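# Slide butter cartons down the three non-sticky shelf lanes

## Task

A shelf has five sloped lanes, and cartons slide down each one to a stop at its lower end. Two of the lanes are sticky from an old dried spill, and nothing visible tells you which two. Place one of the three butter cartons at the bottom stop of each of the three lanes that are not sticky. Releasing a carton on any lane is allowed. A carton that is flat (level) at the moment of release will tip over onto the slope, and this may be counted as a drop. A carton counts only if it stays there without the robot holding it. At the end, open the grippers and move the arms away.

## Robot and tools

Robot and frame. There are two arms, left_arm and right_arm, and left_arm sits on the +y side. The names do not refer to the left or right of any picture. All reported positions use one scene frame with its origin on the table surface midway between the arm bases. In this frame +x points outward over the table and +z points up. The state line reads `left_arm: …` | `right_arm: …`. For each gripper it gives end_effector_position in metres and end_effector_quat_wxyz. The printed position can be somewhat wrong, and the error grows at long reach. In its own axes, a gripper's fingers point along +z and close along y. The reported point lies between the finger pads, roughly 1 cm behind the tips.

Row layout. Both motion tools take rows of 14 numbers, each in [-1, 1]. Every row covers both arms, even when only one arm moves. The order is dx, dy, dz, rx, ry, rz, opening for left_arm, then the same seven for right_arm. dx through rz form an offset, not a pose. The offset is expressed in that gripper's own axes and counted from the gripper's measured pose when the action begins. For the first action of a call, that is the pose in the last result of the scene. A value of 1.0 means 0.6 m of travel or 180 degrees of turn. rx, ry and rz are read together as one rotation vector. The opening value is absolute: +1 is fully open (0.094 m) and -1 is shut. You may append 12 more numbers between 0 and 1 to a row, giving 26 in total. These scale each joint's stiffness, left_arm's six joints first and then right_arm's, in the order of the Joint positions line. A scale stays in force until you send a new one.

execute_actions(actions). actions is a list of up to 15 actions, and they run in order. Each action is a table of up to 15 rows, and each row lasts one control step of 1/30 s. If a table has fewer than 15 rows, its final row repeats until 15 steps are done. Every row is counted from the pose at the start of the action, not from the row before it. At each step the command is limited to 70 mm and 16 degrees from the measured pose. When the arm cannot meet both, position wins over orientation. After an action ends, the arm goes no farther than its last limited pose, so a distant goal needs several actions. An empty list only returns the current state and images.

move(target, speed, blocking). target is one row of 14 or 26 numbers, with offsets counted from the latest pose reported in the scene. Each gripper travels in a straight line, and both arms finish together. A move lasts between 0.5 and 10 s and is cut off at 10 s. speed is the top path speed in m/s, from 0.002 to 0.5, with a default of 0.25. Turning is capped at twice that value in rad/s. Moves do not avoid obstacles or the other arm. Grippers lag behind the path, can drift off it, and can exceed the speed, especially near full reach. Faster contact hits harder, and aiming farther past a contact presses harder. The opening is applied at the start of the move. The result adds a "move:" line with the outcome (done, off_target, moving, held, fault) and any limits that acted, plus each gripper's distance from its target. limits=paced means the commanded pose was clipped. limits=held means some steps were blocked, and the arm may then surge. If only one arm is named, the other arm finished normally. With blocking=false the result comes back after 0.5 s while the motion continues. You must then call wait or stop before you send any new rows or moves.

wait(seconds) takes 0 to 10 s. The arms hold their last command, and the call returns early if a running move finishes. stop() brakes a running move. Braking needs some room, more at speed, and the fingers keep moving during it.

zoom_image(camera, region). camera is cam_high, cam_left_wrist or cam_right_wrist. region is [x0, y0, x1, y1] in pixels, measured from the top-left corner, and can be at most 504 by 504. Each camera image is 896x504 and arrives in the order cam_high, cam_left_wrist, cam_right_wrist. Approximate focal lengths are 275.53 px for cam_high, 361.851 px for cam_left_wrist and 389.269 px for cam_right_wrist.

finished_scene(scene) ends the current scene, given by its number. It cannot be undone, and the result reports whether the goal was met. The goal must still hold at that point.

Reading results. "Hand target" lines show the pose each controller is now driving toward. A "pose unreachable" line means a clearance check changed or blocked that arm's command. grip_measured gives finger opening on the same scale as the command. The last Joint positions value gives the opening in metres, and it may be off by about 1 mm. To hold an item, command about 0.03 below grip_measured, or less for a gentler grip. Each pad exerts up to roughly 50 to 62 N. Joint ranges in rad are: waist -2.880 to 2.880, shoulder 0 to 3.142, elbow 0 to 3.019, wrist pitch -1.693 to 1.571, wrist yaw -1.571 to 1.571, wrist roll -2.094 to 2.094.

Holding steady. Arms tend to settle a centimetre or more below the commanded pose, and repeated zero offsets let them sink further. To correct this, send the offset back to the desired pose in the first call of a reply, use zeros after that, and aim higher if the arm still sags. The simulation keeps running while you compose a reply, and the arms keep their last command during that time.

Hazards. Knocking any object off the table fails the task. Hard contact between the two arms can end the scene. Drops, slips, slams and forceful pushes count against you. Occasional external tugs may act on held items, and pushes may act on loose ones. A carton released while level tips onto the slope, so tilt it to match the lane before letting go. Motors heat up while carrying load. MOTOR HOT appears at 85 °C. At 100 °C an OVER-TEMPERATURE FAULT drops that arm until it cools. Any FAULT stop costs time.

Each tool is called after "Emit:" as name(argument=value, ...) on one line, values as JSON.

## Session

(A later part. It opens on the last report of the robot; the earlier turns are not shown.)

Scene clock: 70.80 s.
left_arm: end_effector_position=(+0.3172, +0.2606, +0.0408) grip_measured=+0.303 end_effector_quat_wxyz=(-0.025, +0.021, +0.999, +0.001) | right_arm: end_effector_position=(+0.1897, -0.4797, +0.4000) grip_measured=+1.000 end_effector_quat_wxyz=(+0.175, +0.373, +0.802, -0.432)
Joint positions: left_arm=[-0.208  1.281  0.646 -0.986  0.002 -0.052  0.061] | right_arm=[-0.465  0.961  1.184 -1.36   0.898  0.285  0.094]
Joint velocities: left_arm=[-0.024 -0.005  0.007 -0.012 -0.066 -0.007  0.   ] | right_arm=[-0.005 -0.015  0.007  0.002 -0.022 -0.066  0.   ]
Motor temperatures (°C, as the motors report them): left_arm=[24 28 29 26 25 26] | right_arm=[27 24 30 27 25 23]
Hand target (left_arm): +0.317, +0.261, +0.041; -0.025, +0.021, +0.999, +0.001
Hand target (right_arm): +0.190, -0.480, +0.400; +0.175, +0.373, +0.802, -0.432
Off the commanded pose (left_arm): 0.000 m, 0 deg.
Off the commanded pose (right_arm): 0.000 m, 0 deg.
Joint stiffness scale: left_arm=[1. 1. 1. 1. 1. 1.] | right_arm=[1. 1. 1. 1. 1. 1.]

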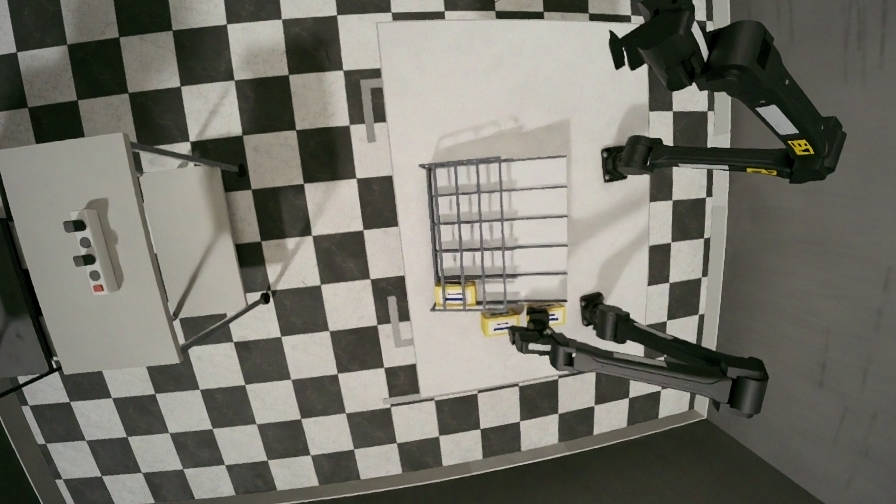

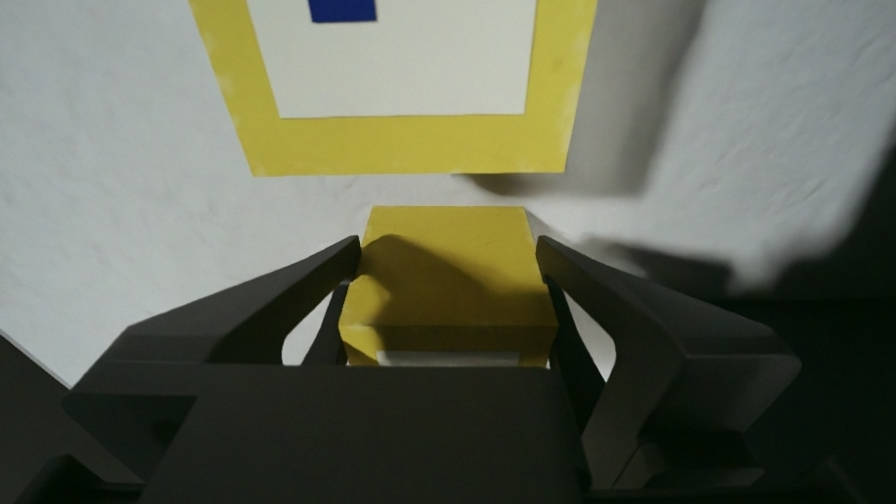

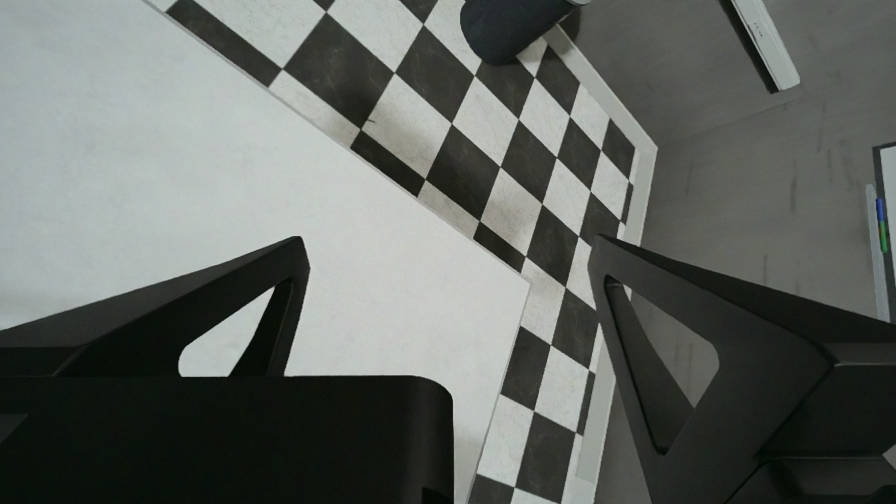

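Emit:
move(target=[0,0,-0.36,0,0,0,0.25,0,0,0,0,0,0,1], speed=0.2)

Emit:
move(target=[-0.06,-0.37,0,0,0.05,0,0.25,0,0,0,0,0,0,1], speed=0.2)

Scene clock: 74.97 s.
left_arm: end_effector_position=(+0.3211, +0.2602, +0.2318) grip_measured=+0.303 end_effector_quat_wxyz=(-0.045, +0.021, +0.999, +0.002) | right_arm: end_effector_position=(+0.1897, -0.4797, +0.4000) grip_measured=+1.000 end_effector_quat_wxyz=(+0.175, +0.373, +0.802, -0.432)
Joint positions: left_arm=[-0.208  1.122  1.057 -1.596  0.002 -0.052  0.061] | right_arm=[-0.465  0.961  1.184 -1.36   0.898  0.285  0.094]
Joint velocities: left_arm=[-0.005  0.005 -0.027  0.012  0.11  -0.007  0.   ] | right_arm=[ 0.005 -0.005 -0.007 -0.007  0.051  0.066  0.   ]
Motor temperatures (°C, as the motors report them): left_arm=[24 28 30 26 25 26] | right_arm=[27 24 30 27 25 23]
Hand target (left_arm): +0.329, +0.261, +0.256; -0.025, +0.021, +0.999, +0.001
Hand target (right_arm): +0.190, -0.480, +0.400; +0.175, +0.373, +0.802, -0.432
Off the commanded pose (left_arm): 0.026 m, 2 deg.
Off the commanded pose (right_arm): 0.000 m, 0 deg.
Joint stiffness scale: left_arm=[1. 1. 1. 1. 1. 1.] | right_arm=[1. 1. 1. 1. 1. 1.]
move: off_target (left_arm)

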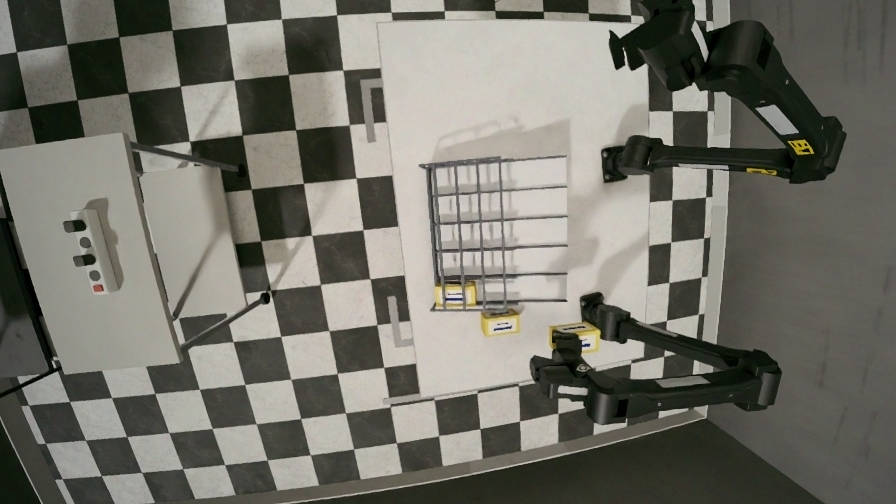

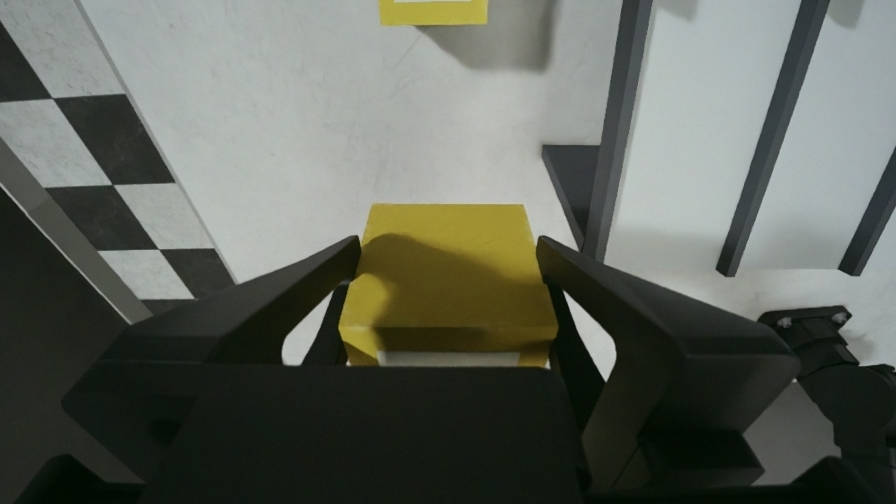

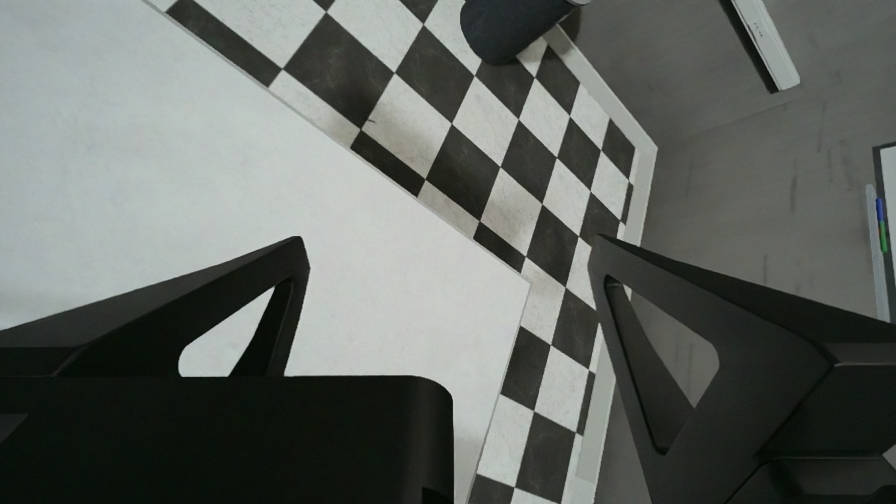

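Scene clock: 76.63 s.
left_arm: end_effector_position=(+0.3375, +0.0420, +0.2007) grip_measured=+0.303 end_effector_quat_wxyz=(-0.136, +0.029, +0.990, +0.014) | right_arm: end_effector_position=(+0.1897, -0.4797, +0.4000) grip_measured=+1.000 end_effector_quat_wxyz=(+0.175, +0.373, +0.802, -0.432)
Joint positions: left_arm=[-0.75   1.506  1.309 -1.615  0.132 -0.561  0.061] | right_arm=[-0.465  0.961  1.184 -1.36   0.898  0.285  0.094]
Joint velocities: left_arm=[-0.005  0.005  0.012 -0.007  0.051 -0.066  0.   ] | right_arm=[-0.005 -0.005  0.007 -0.007  0.007  0.037  0.   ]
Motor temperatures (°C, as the motors report them): left_arm=[24 28 30 26 25 26] | right_arm=[27 24 30 27 25 23]
Hand target (left_arm): +0.346, +0.035, +0.226; -0.122, +0.022, +0.992, +0.002
Hand target (right_arm): +0.190, -0.480, +0.400; +0.175, +0.373, +0.802, -0.432
Off the commanded pose (left_arm): 0.029 m, 2 deg.
Off the commanded pose (right_arm): 0.000 m, 0 deg.
Joint stiffness scale: left_arm=[1. 1. 1. 1. 1. 1.] | right_arm=[1. 1. 1. 1. 1. 1.]
move: off_target (left_arm)

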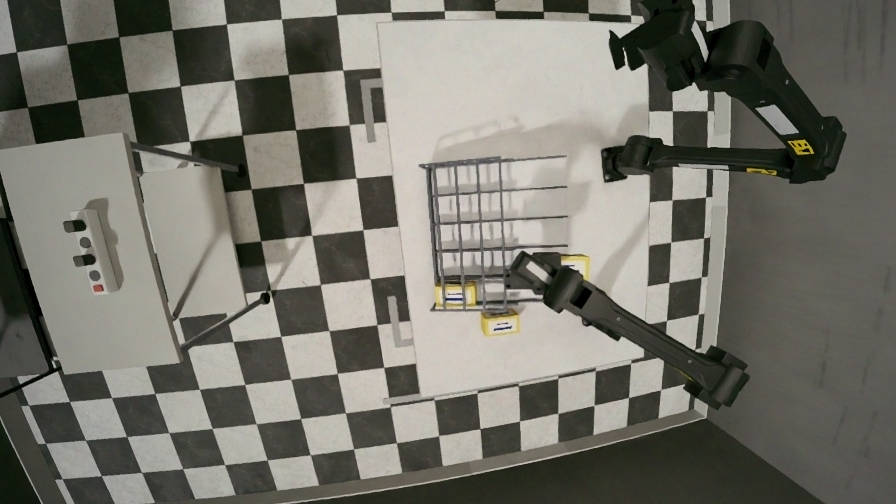

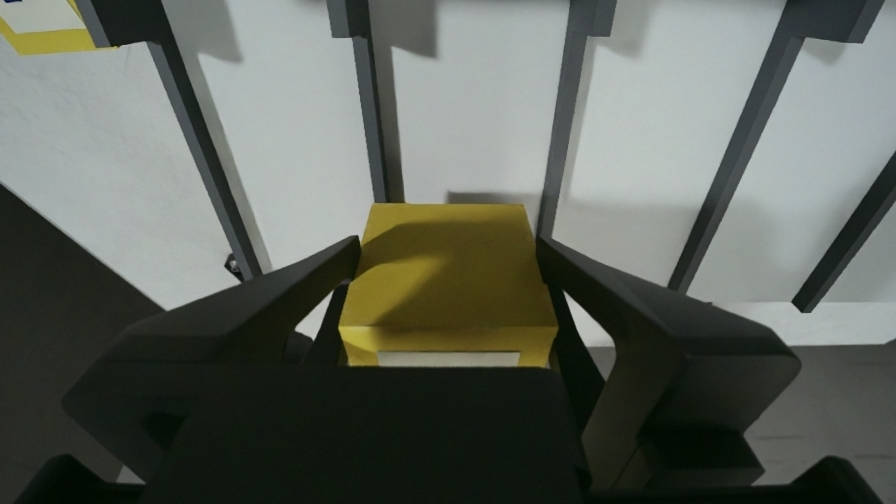

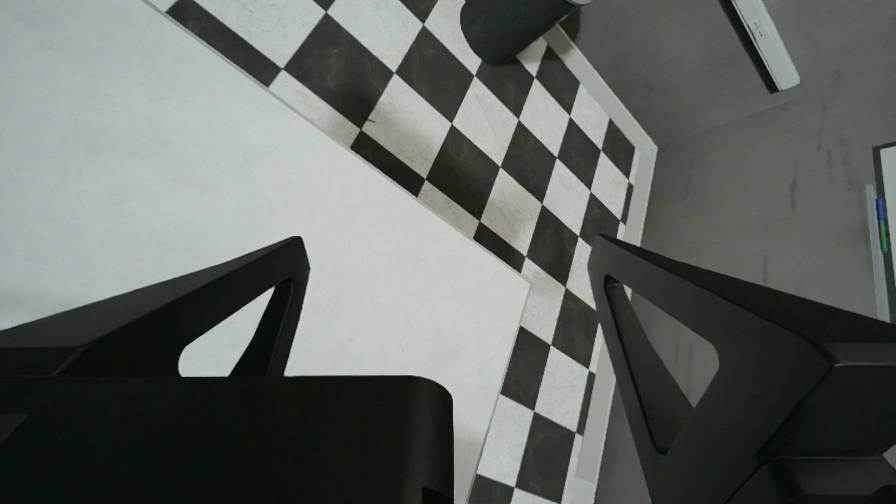

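Emit:
move(target=[-0.03,-0.025,0.05,0,0,0,0.25,0,0,0,0,0,0,1], speed=0.05)

Emit:
move(target=[0,0,-0.04,0,0,0,1,0,0,0,0,0,0,1], speed=0.05)

Scene clock: 80.33 s.
left_arm: end_effector_position=(+0.3488, +0.0322, +0.1693) grip_measured=+0.303 end_effector_quat_wxyz=(-0.135, +0.031, +0.990, +0.015) | right_arm: end_effector_position=(+0.1897, -0.4797, +0.4000) grip_measured=+1.000 end_effector_quat_wxyz=(+0.175, +0.373, +0.802, -0.432)
Joint positions: left_arm=[-0.755  1.563  1.289 -1.538  0.128 -0.564  0.061] | right_arm=[-0.465  0.961  1.184 -1.36   0.898  0.285  0.094]
Joint velocities: left_arm=[-0.015 -0.005 -0.007  0.012  0.007  0.022  0.   ] | right_arm=[-0.005 -0.005  0.012  0.002  0.051 -0.037  0.   ]
Motor temperatures (°C, as the motors report them): left_arm=[24 28 31 26 25 26] | right_arm=[27 24 30 27 25 23]
Hand target (left_arm): +0.346, +0.027, +0.166; -0.136, +0.029, +0.990, +0.014
Hand target (right_arm): +0.190, -0.480, +0.400; +0.175, +0.373, +0.802, -0.432
Off the commanded pose (left_arm): 0.006 m, 0 deg.
Off the commanded pose (right_arm): 0.000 m, 0 deg.
Joint stiffness scale: left_arm=[1. 1. 1. 1. 1. 1.] | right_arm=[1. 1. 1. 1. 1. 1.]
move: done

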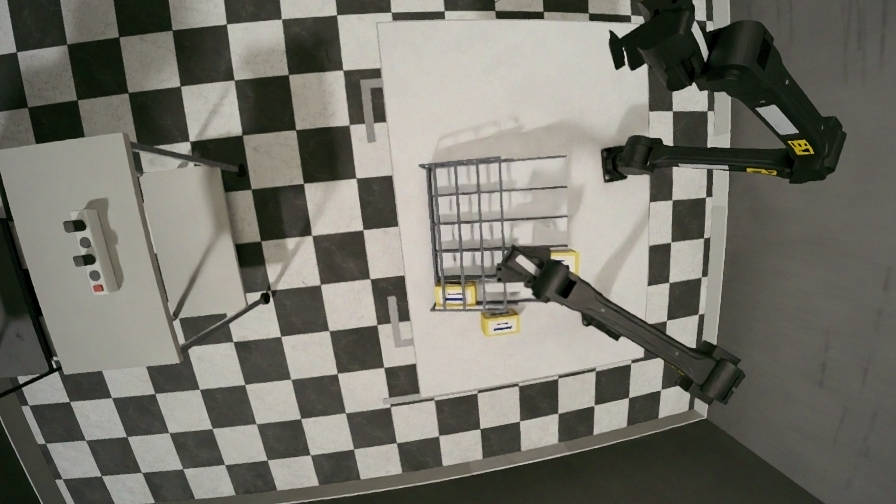

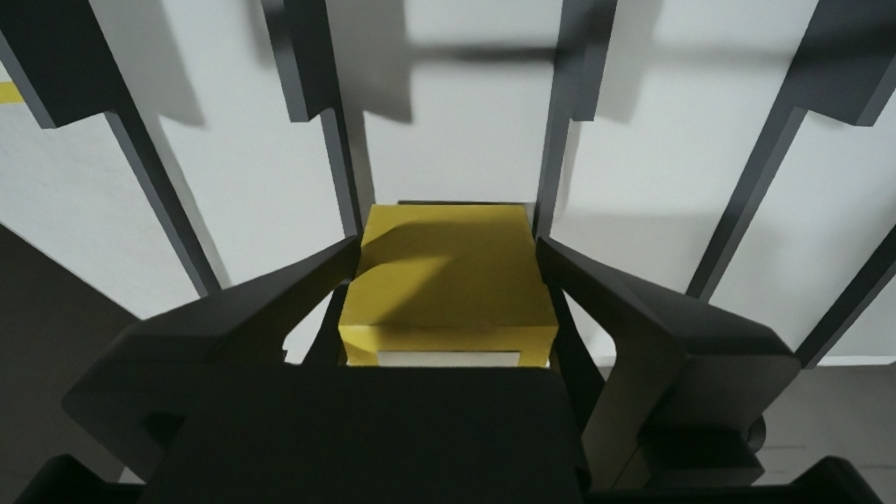

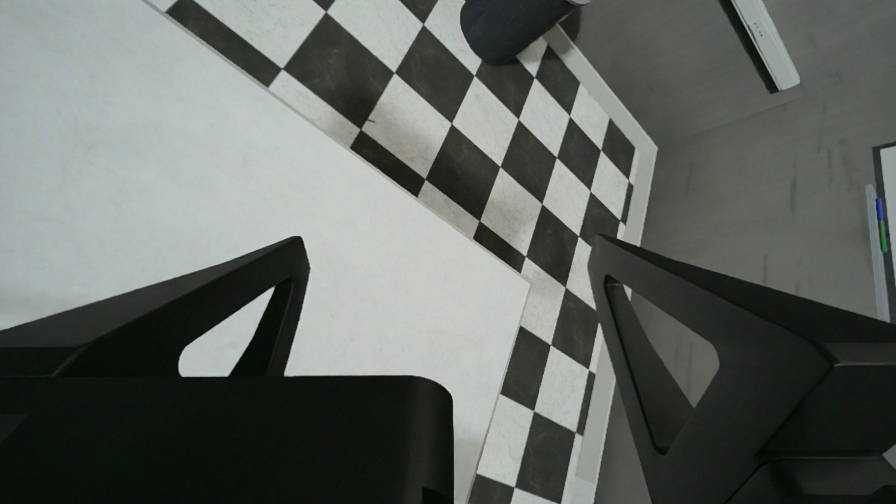

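Scene clock: 81.17 s.
left_arm: end_effector_position=(+0.3438, +0.0362, +0.1760) grip_measured=+1.000 end_effector_quat_wxyz=(-0.147, +0.030, +0.988, +0.025) | right_arm: end_effector_position=(+0.1897, -0.4797, +0.4000) grip_measured=+1.000 end_effector_quat_wxyz=(+0.175, +0.373, +0.802, -0.432)
Joint positions: left_arm=[-0.755  1.562  1.301 -1.582  0.127 -0.564  0.094] | right_arm=[-0.465  0.961  1.184 -1.36   0.898  0.285  0.094]
Joint velocities: left_arm=[-0.005 -0.015  0.012 -0.012  0.007 -0.007  0.   ] | right_arm=[-0.015  0.005 -0.007 -0.022 -0.007  0.081  0.   ]
Motor temperatures (°C, as the motors report them): left_arm=[24 28 31 26 25 26] | right_arm=[27 24 30 27 25 23]
Hand target (left_arm): +0.355, +0.032, +0.192; -0.134, +0.030, +0.990, +0.015
Hand target (right_arm): +0.190, -0.480, +0.400; +0.175, +0.373, +0.802, -0.432
Off the commanded pose (left_arm): 0.021 m, 2 deg.
Off the commanded pose (right_arm): 0.000 m, 0 deg.
Joint stiffness scale: left_arm=[1. 1. 1. 1. 1. 1.] | right_arm=[1. 1. 1. 1. 1. 1.]
move: off_target (left_arm)

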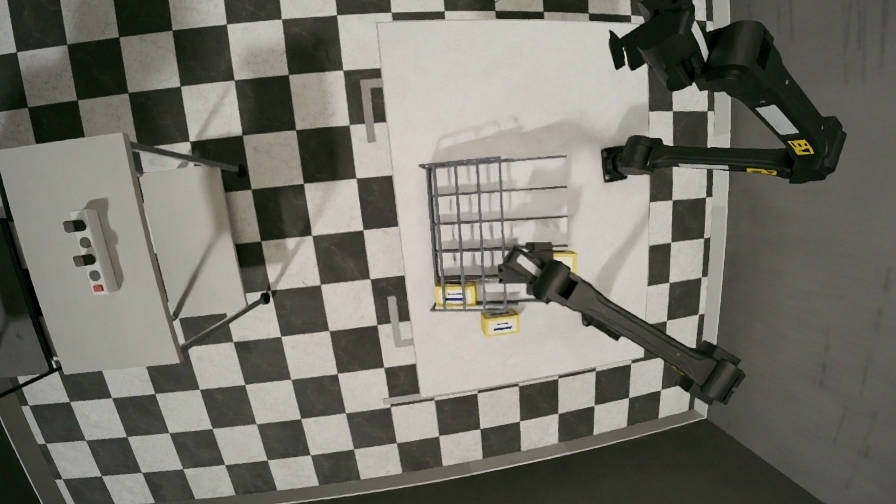

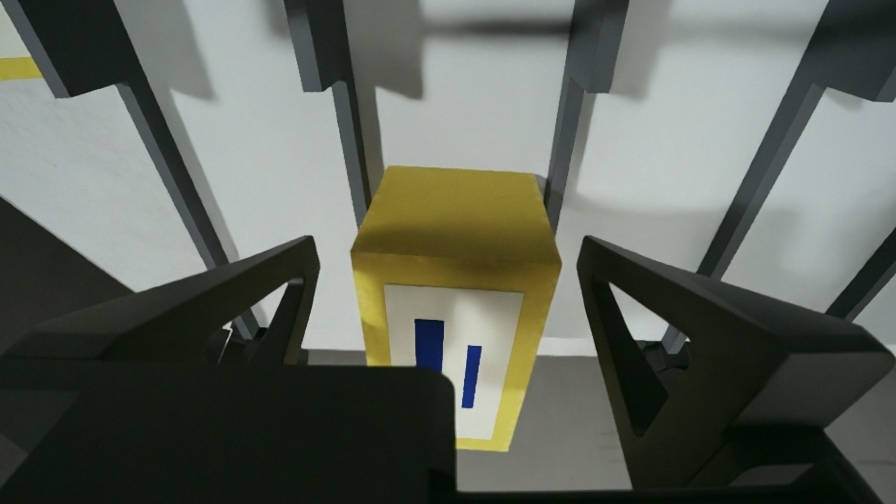

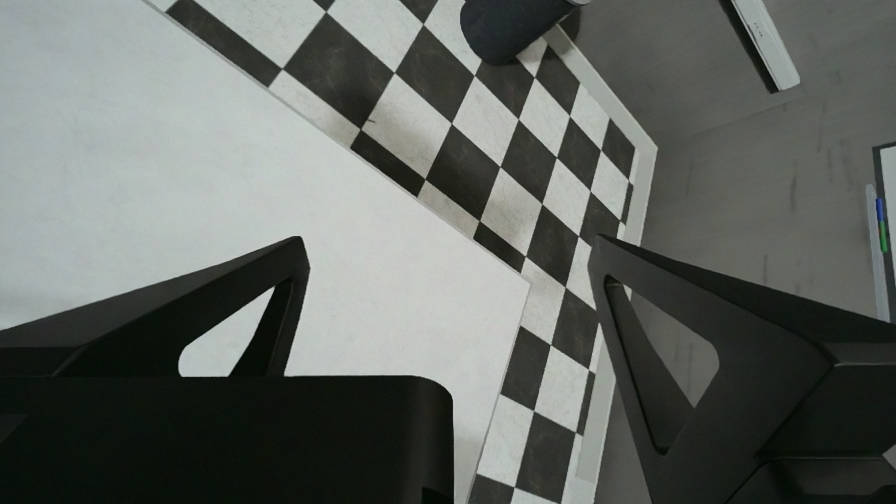

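Sticky. Regrip and move to lane 3.

Emit:
execute_actions(actions=[[[0,0,0.02,0,0,0,1,0,0,0,0,0,0,1]],[[0,0,0,0,0,0,-1,0,0,0,0,0,0,1]],[[0,0,0,0,0,0,-1,0,0,0,0,0,0,1]]])

Emit:
move(target=[0,0,-0.14,0,0,0,0.25,0,0,0,0,0,0,1], speed=0.1)

Emit:
move(target=[-0.02,-0.155,0,0,0,0,0.25,0,0,0,0,0,0,1], speed=0.1)

Scene clock: 86.67 s.
left_arm: end_effector_position=(+0.3416, +0.0377, +0.1698) grip_measured=+0.322 end_effector_quat_wxyz=(-0.148, +0.029, +0.988, +0.025) | right_arm: end_effector_position=(+0.1897, -0.4797, +0.4000) grip_measured=+1.000 end_effector_quat_wxyz=(+0.175, +0.373, +0.802, -0.432)
Joint positions: left_arm=[-0.755  1.561  1.283 -1.567  0.128 -0.564  0.062] | right_arm=[-0.465  0.961  1.184 -1.36   0.898  0.285  0.094]
Joint velocities: left_arm=[-0.015  0.005 -0.007  0.007 -0.095  0.007 -0.001] | right_arm=[-0.015 -0.005 -0.012 -0.012  0.007  0.007  0.   ]
Motor temperatures (°C, as the motors report them): left_arm=[24 28 31 26 25 26] | right_arm=[27 24 30 27 25 23]
Hand target (left_arm): +0.342, +0.038, +0.170; -0.148, +0.029, +0.988, +0.025
Hand target (right_arm): +0.190, -0.480, +0.400; +0.175, +0.373, +0.802, -0.432
Off the commanded pose (left_arm): 0.000 m, 0 deg.
Off the commanded pose (right_arm): 0.000 m, 0 deg.
Joint stiffness scale: left_arm=[1. 1. 1. 1. 1. 1.] | right_arm=[1. 1. 1. 1. 1. 1.]

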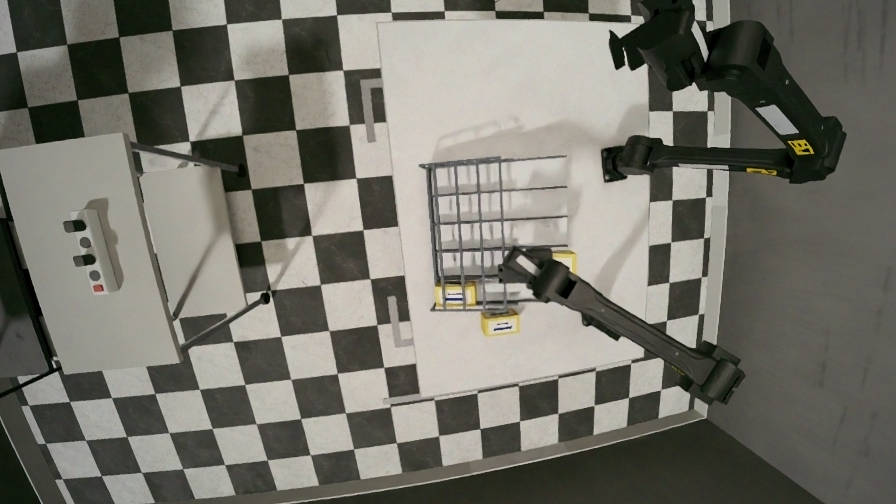

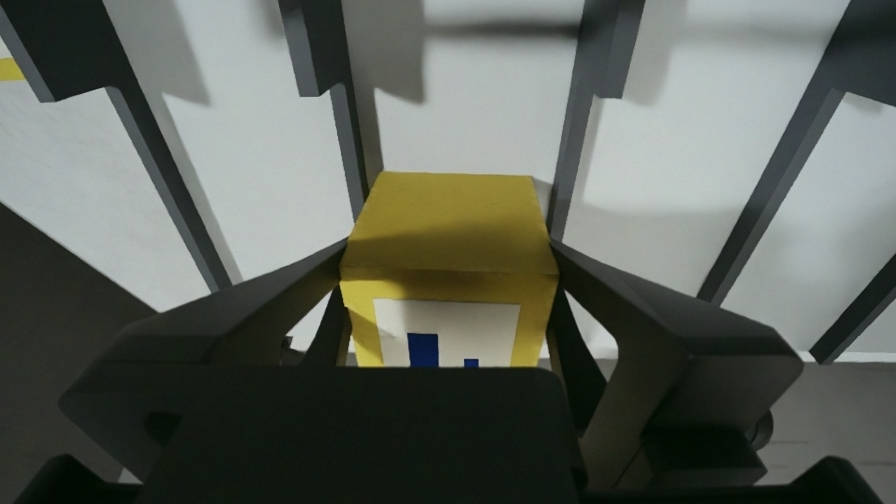

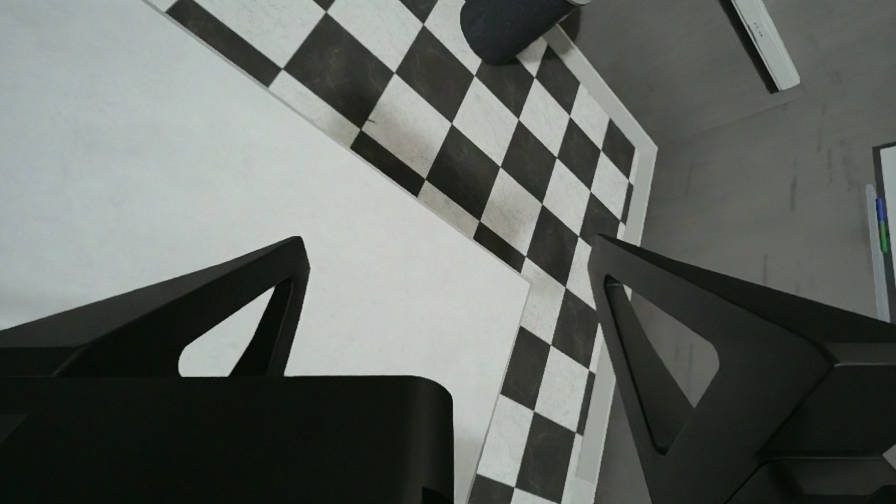

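Scene clock: 87.97 s.
left_arm: end_effector_position=(+0.3561, +0.0360, +0.2187) grip_measured=+0.322 end_effector_quat_wxyz=(-0.126, +0.024, +0.992, +0.014) | right_arm: end_effector_position=(+0.1897, -0.4797, +0.4000) grip_measured=+1.000 end_effector_quat_wxyz=(+0.175, +0.373, +0.802, -0.432)
Joint positions: left_arm=[-0.741  1.535  1.392 -1.653  0.119 -0.564  0.062] | right_arm=[-0.465  0.961  1.184 -1.36   0.898  0.285  0.094]
Joint velocities: left_arm=[-0.015 -0.005 -0.002 -0.002  0.007  0.007 -0.001] | right_arm=[-0.005 -0.015  0.007 -0.002  0.081 -0.037  0.   ]
Motor temperatures (°C, as the motors report them): left_arm=[24 28 32 26 25 26] | right_arm=[27 24 30 27 25 23]
Hand target (left_arm): +0.366, +0.034, +0.249; -0.106, +0.026, +0.994, -0.003
Hand target (right_arm): +0.190, -0.480, +0.400; +0.175, +0.373, +0.802, -0.432
Off the commanded pose (left_arm): 0.033 m, 3 deg.
Off the commanded pose (right_arm): 0.000 m, 0 deg.
Joint stiffness scale: left_arm=[1. 1. 1. 1. 1. 1.] | right_arm=[1. 1. 1. 1. 1. 1.]
joint sent to its limit (left arm) — the command would take joint 4 (wrist pitch) past its lower limit, so that joint was sent only as far as its limit.
move: off_target (left_arm)

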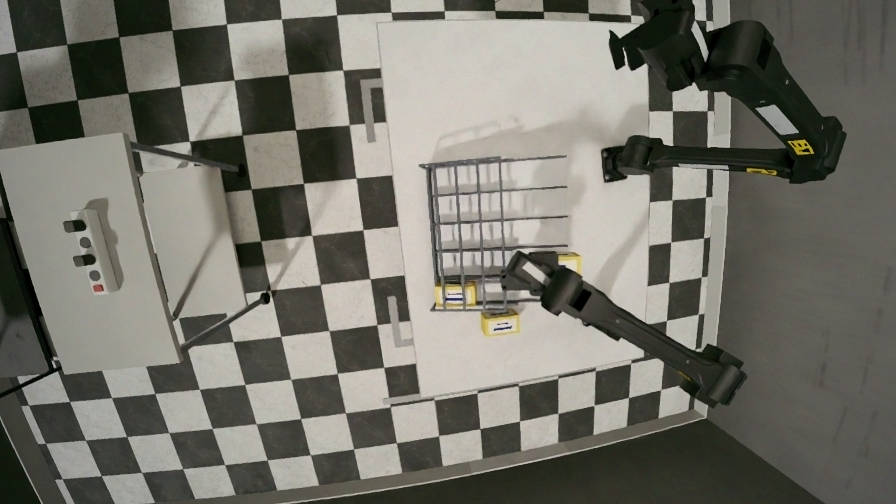

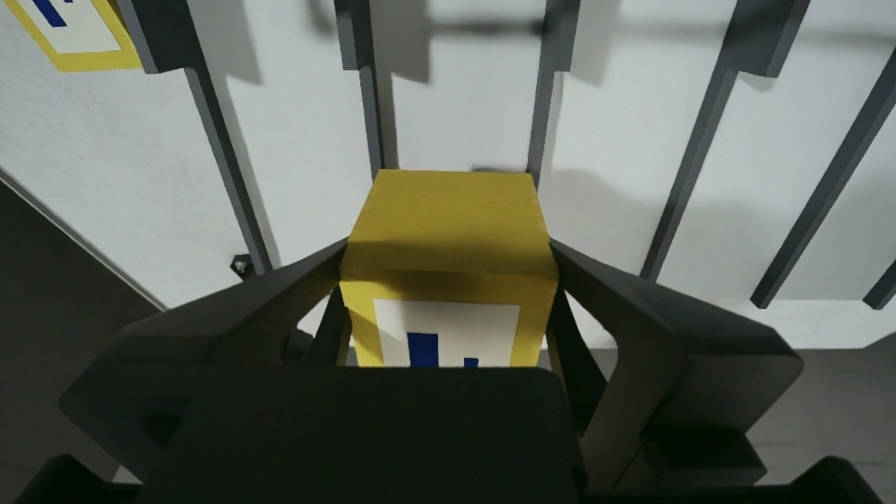

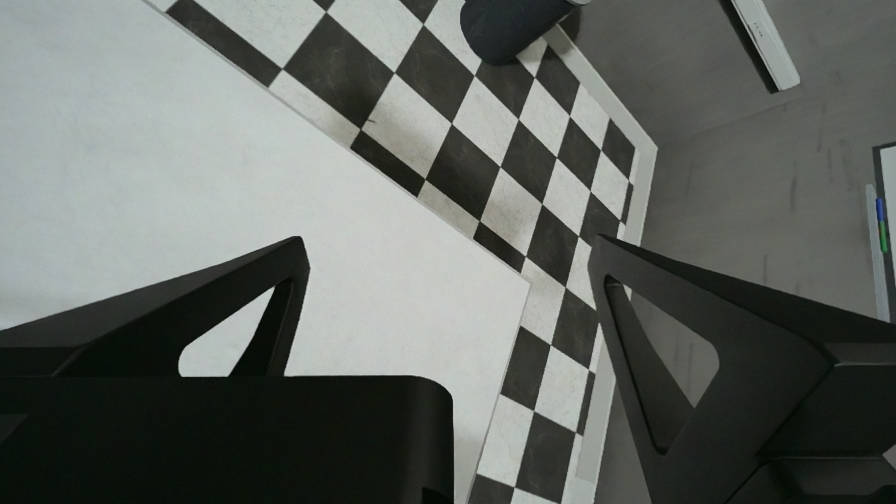

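Scene clock: 89.30 s.
left_arm: end_effector_position=(+0.3502, -0.0413, +0.1910) grip_measured=+0.322 end_effector_quat_wxyz=(-0.148, +0.028, +0.988, +0.036) | right_arm: end_effector_position=(+0.1897, -0.4797, +0.4000) grip_measured=+1.000 end_effector_quat_wxyz=(+0.175, +0.373, +0.802, -0.432)
Joint positions: left_arm=[-0.879  1.699  1.512 -1.653  0.144 -0.69   0.062] | right_arm=[-0.465  0.961  1.184 -1.36   0.898  0.285  0.094]
Joint velocities: left_arm=[-0.005  0.005 -0.007 -0.002  0.066  0.022  0.   ] | right_arm=[ 0.005 -0.005 -0.002 -0.007 -0.081  0.022  0.   ]
Motor temperatures (°C, as the motors report them): left_arm=[24 28 32 26 25 26] | right_arm=[27 24 30 27 25 23]
Hand target (left_arm): +0.362, -0.057, +0.213; -0.126, +0.024, +0.992, +0.013
Hand target (right_arm): +0.190, -0.480, +0.400; +0.175, +0.373, +0.802, -0.432
Off the commanded pose (left_arm): 0.031 m, 4 deg.
Off the commanded pose (right_arm): 0.000 m, 0 deg.
Joint stiffness scale: left_arm=[1. 1. 1. 1. 1. 1.] | right_arm=[1. 1. 1. 1. 1. 1.]
move: off_target (left_arm)

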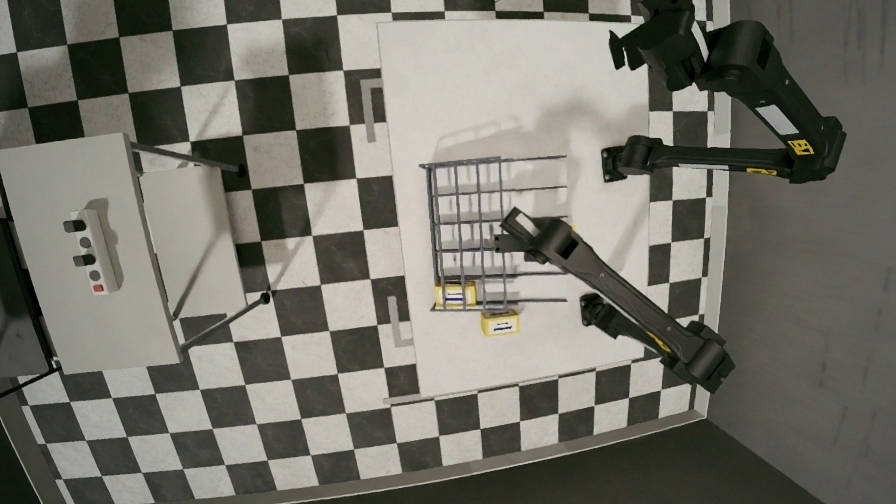

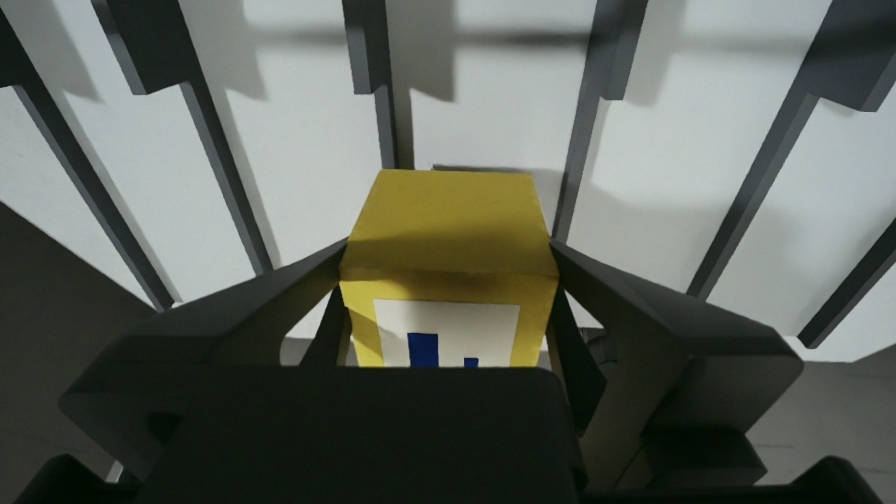

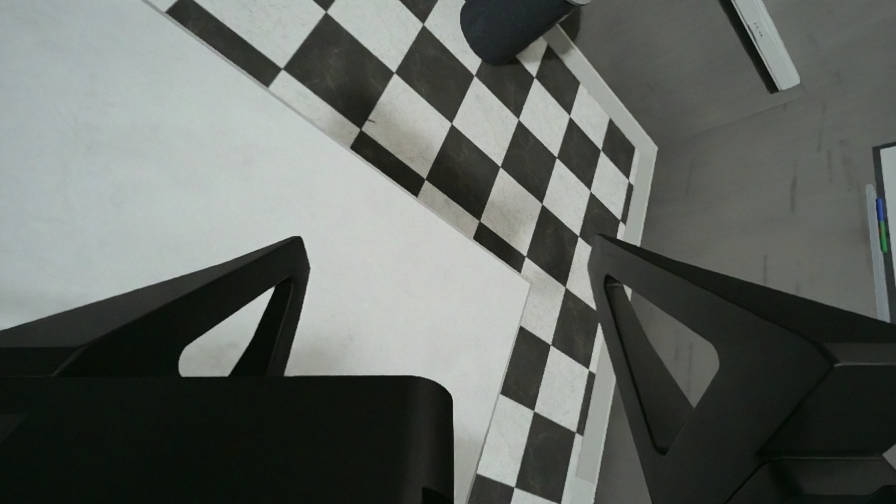

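Emit:
move(target=[0,-0.05,0.03,0,0,0,0.25,0,0,0,0,0,0,1], speed=0.05)

Emit:
move(target=[0,0,-0.04,0,0,0,1,0,0,0,0,0,0,1], speed=0.05)

Scene clock: 92.23 s.
left_arm: end_effector_position=(+0.3433, -0.0613, +0.1700) grip_measured=+0.322 end_effector_quat_wxyz=(-0.151, +0.031, +0.987, +0.043) | right_arm: end_effector_position=(+0.1897, -0.4797, +0.4000) grip_measured=+1.000 end_effector_quat_wxyz=(+0.175, +0.373, +0.802, -0.432)
Joint positions: left_arm=[-0.92   1.743  1.512 -1.619  0.149 -0.722  0.062] | right_arm=[-0.465  0.961  1.184 -1.36   0.898  0.285  0.094]
Joint velocities: left_arm=[-0.005  0.005  0.007 -0.022 -0.007 -0.022 -0.001] | right_arm=[-0.005 -0.015 -0.007 -0.017  0.022 -0.022  0.   ]
Motor temperatures (°C, as the motors report them): left_arm=[24 28 32 26 25 26] | right_arm=[27 24 30 27 25 23]
Hand target (left_arm): +0.343, -0.070, +0.172; -0.148, +0.028, +0.988, +0.036
Hand target (right_arm): +0.190, -0.480, +0.400; +0.175, +0.373, +0.802, -0.432
Off the commanded pose (left_arm): 0.009 m, 1 deg.
Off the commanded pose (right_arm): 0.000 m, 0 deg.
Joint stiffness scale: left_arm=[1. 1. 1. 1. 1. 1.] | right_arm=[1. 1. 1. 1. 1. 1.]
move: done

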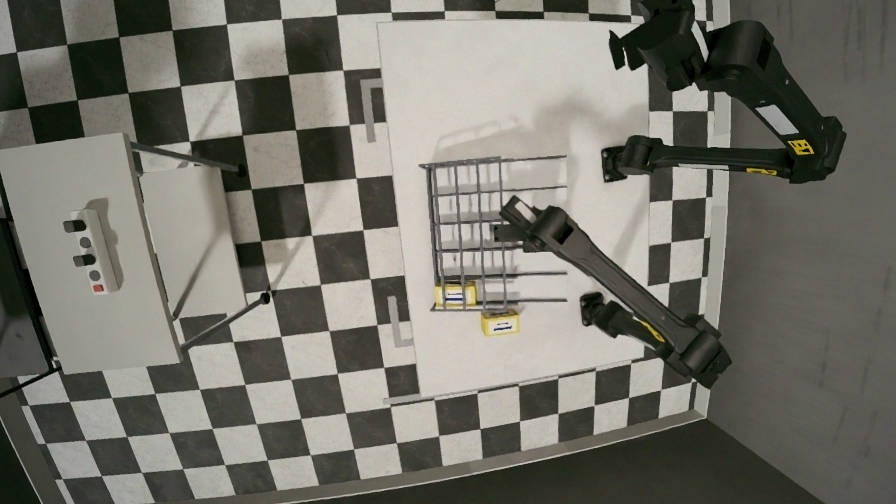

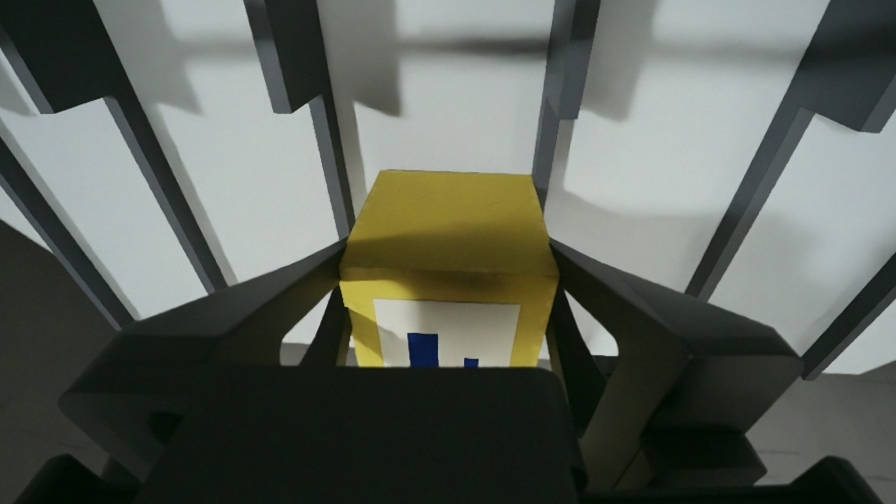

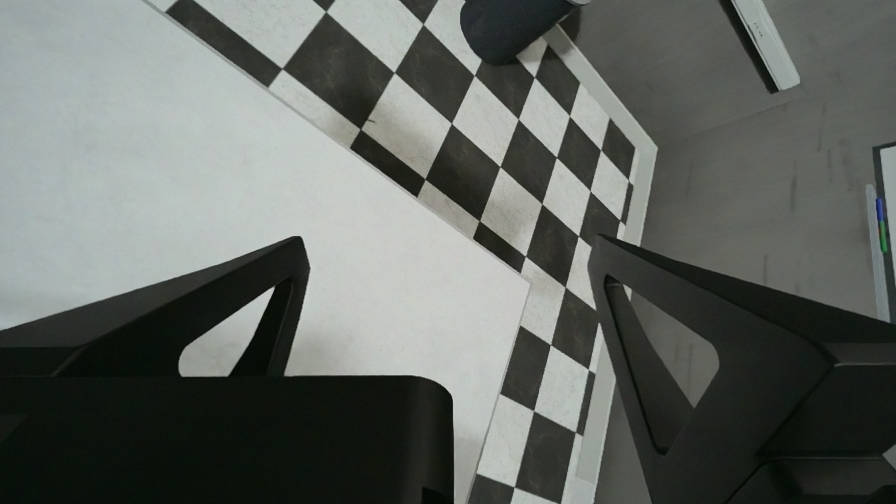

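Scene clock: 93.07 s.
left_arm: end_effector_position=(+0.3403, -0.0580, +0.1790) grip_measured=+1.000 end_effector_quat_wxyz=(-0.160, +0.030, +0.985, +0.052) | right_arm: end_effector_position=(+0.1897, -0.4797, +0.4000) grip_measured=+1.000 end_effector_quat_wxyz=(+0.175, +0.373, +0.802, -0.432)
Joint positions: left_arm=[-0.92   1.742  1.53  -1.663  0.148 -0.722  0.094] | right_arm=[-0.465  0.961  1.184 -1.36   0.898  0.285  0.094]
Joint velocities: left_arm=[-0.024 -0.005 -0.007 -0.002  0.022 -0.022  0.   ] | right_arm=[-0.005 -0.005  0.012 -0.012  0.037 -0.037  0.   ]
Motor temperatures (°C, as the motors report them): left_arm=[24 28 32 26 25 26] | right_arm=[27 24 30 27 25 23]
Hand target (left_arm): +0.350, -0.063, +0.193; -0.151, +0.031, +0.987, +0.043
Hand target (right_arm): +0.190, -0.480, +0.400; +0.175, +0.373, +0.802, -0.432
Off the commanded pose (left_arm): 0.018 m, 1 deg.
Off the commanded pose (right_arm): 0.000 m, 0 deg.
Joint stiffness scale: left_arm=[1. 1. 1. 1. 1. 1.] | right_arm=[1. 1. 1. 1. 1. 1.]
move: off_target (left_arm)

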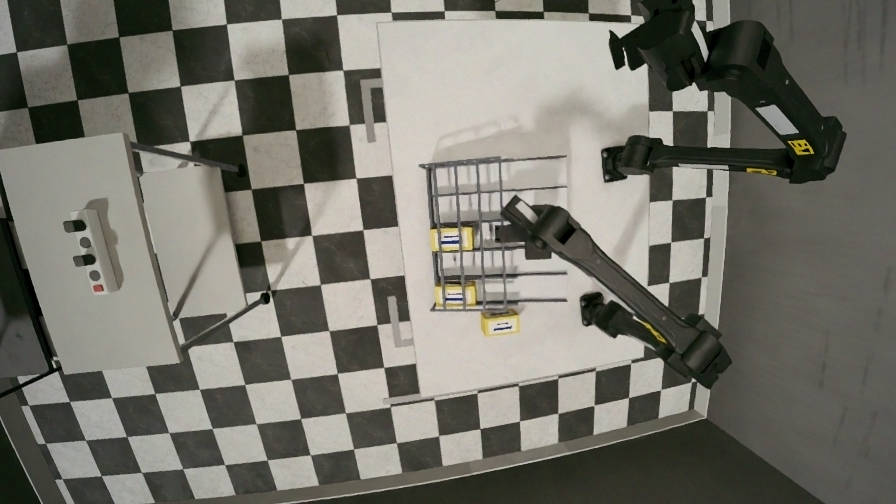

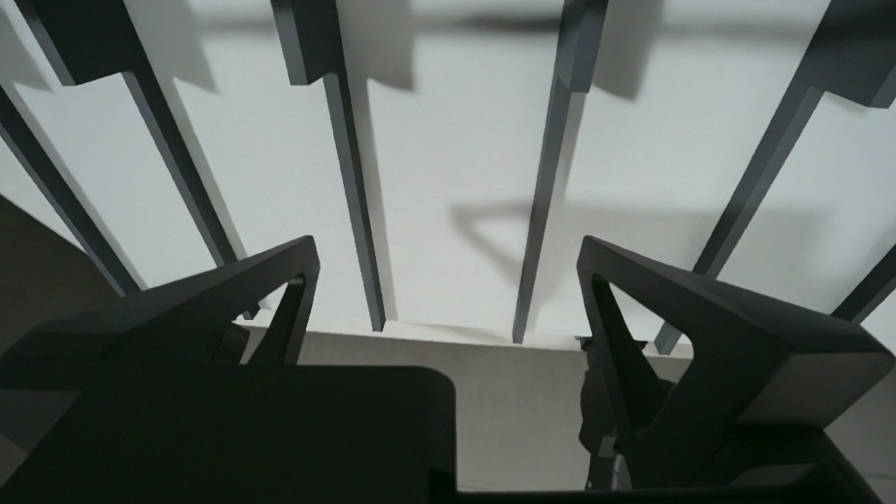

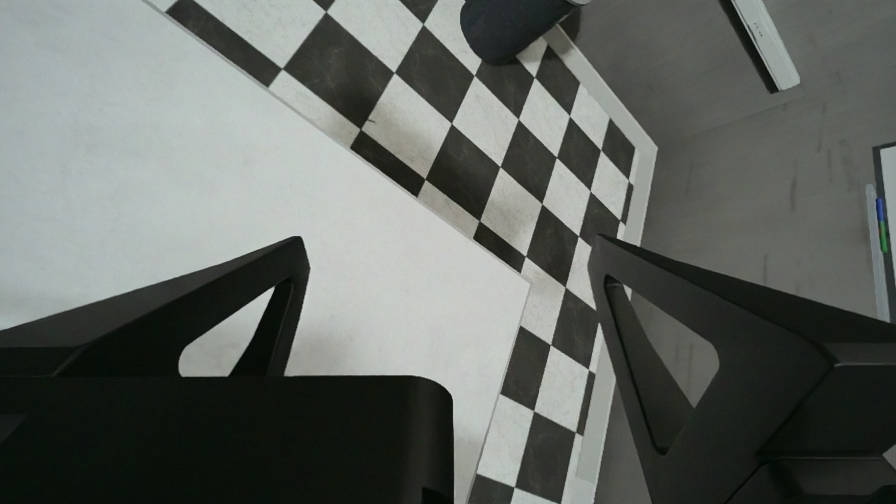

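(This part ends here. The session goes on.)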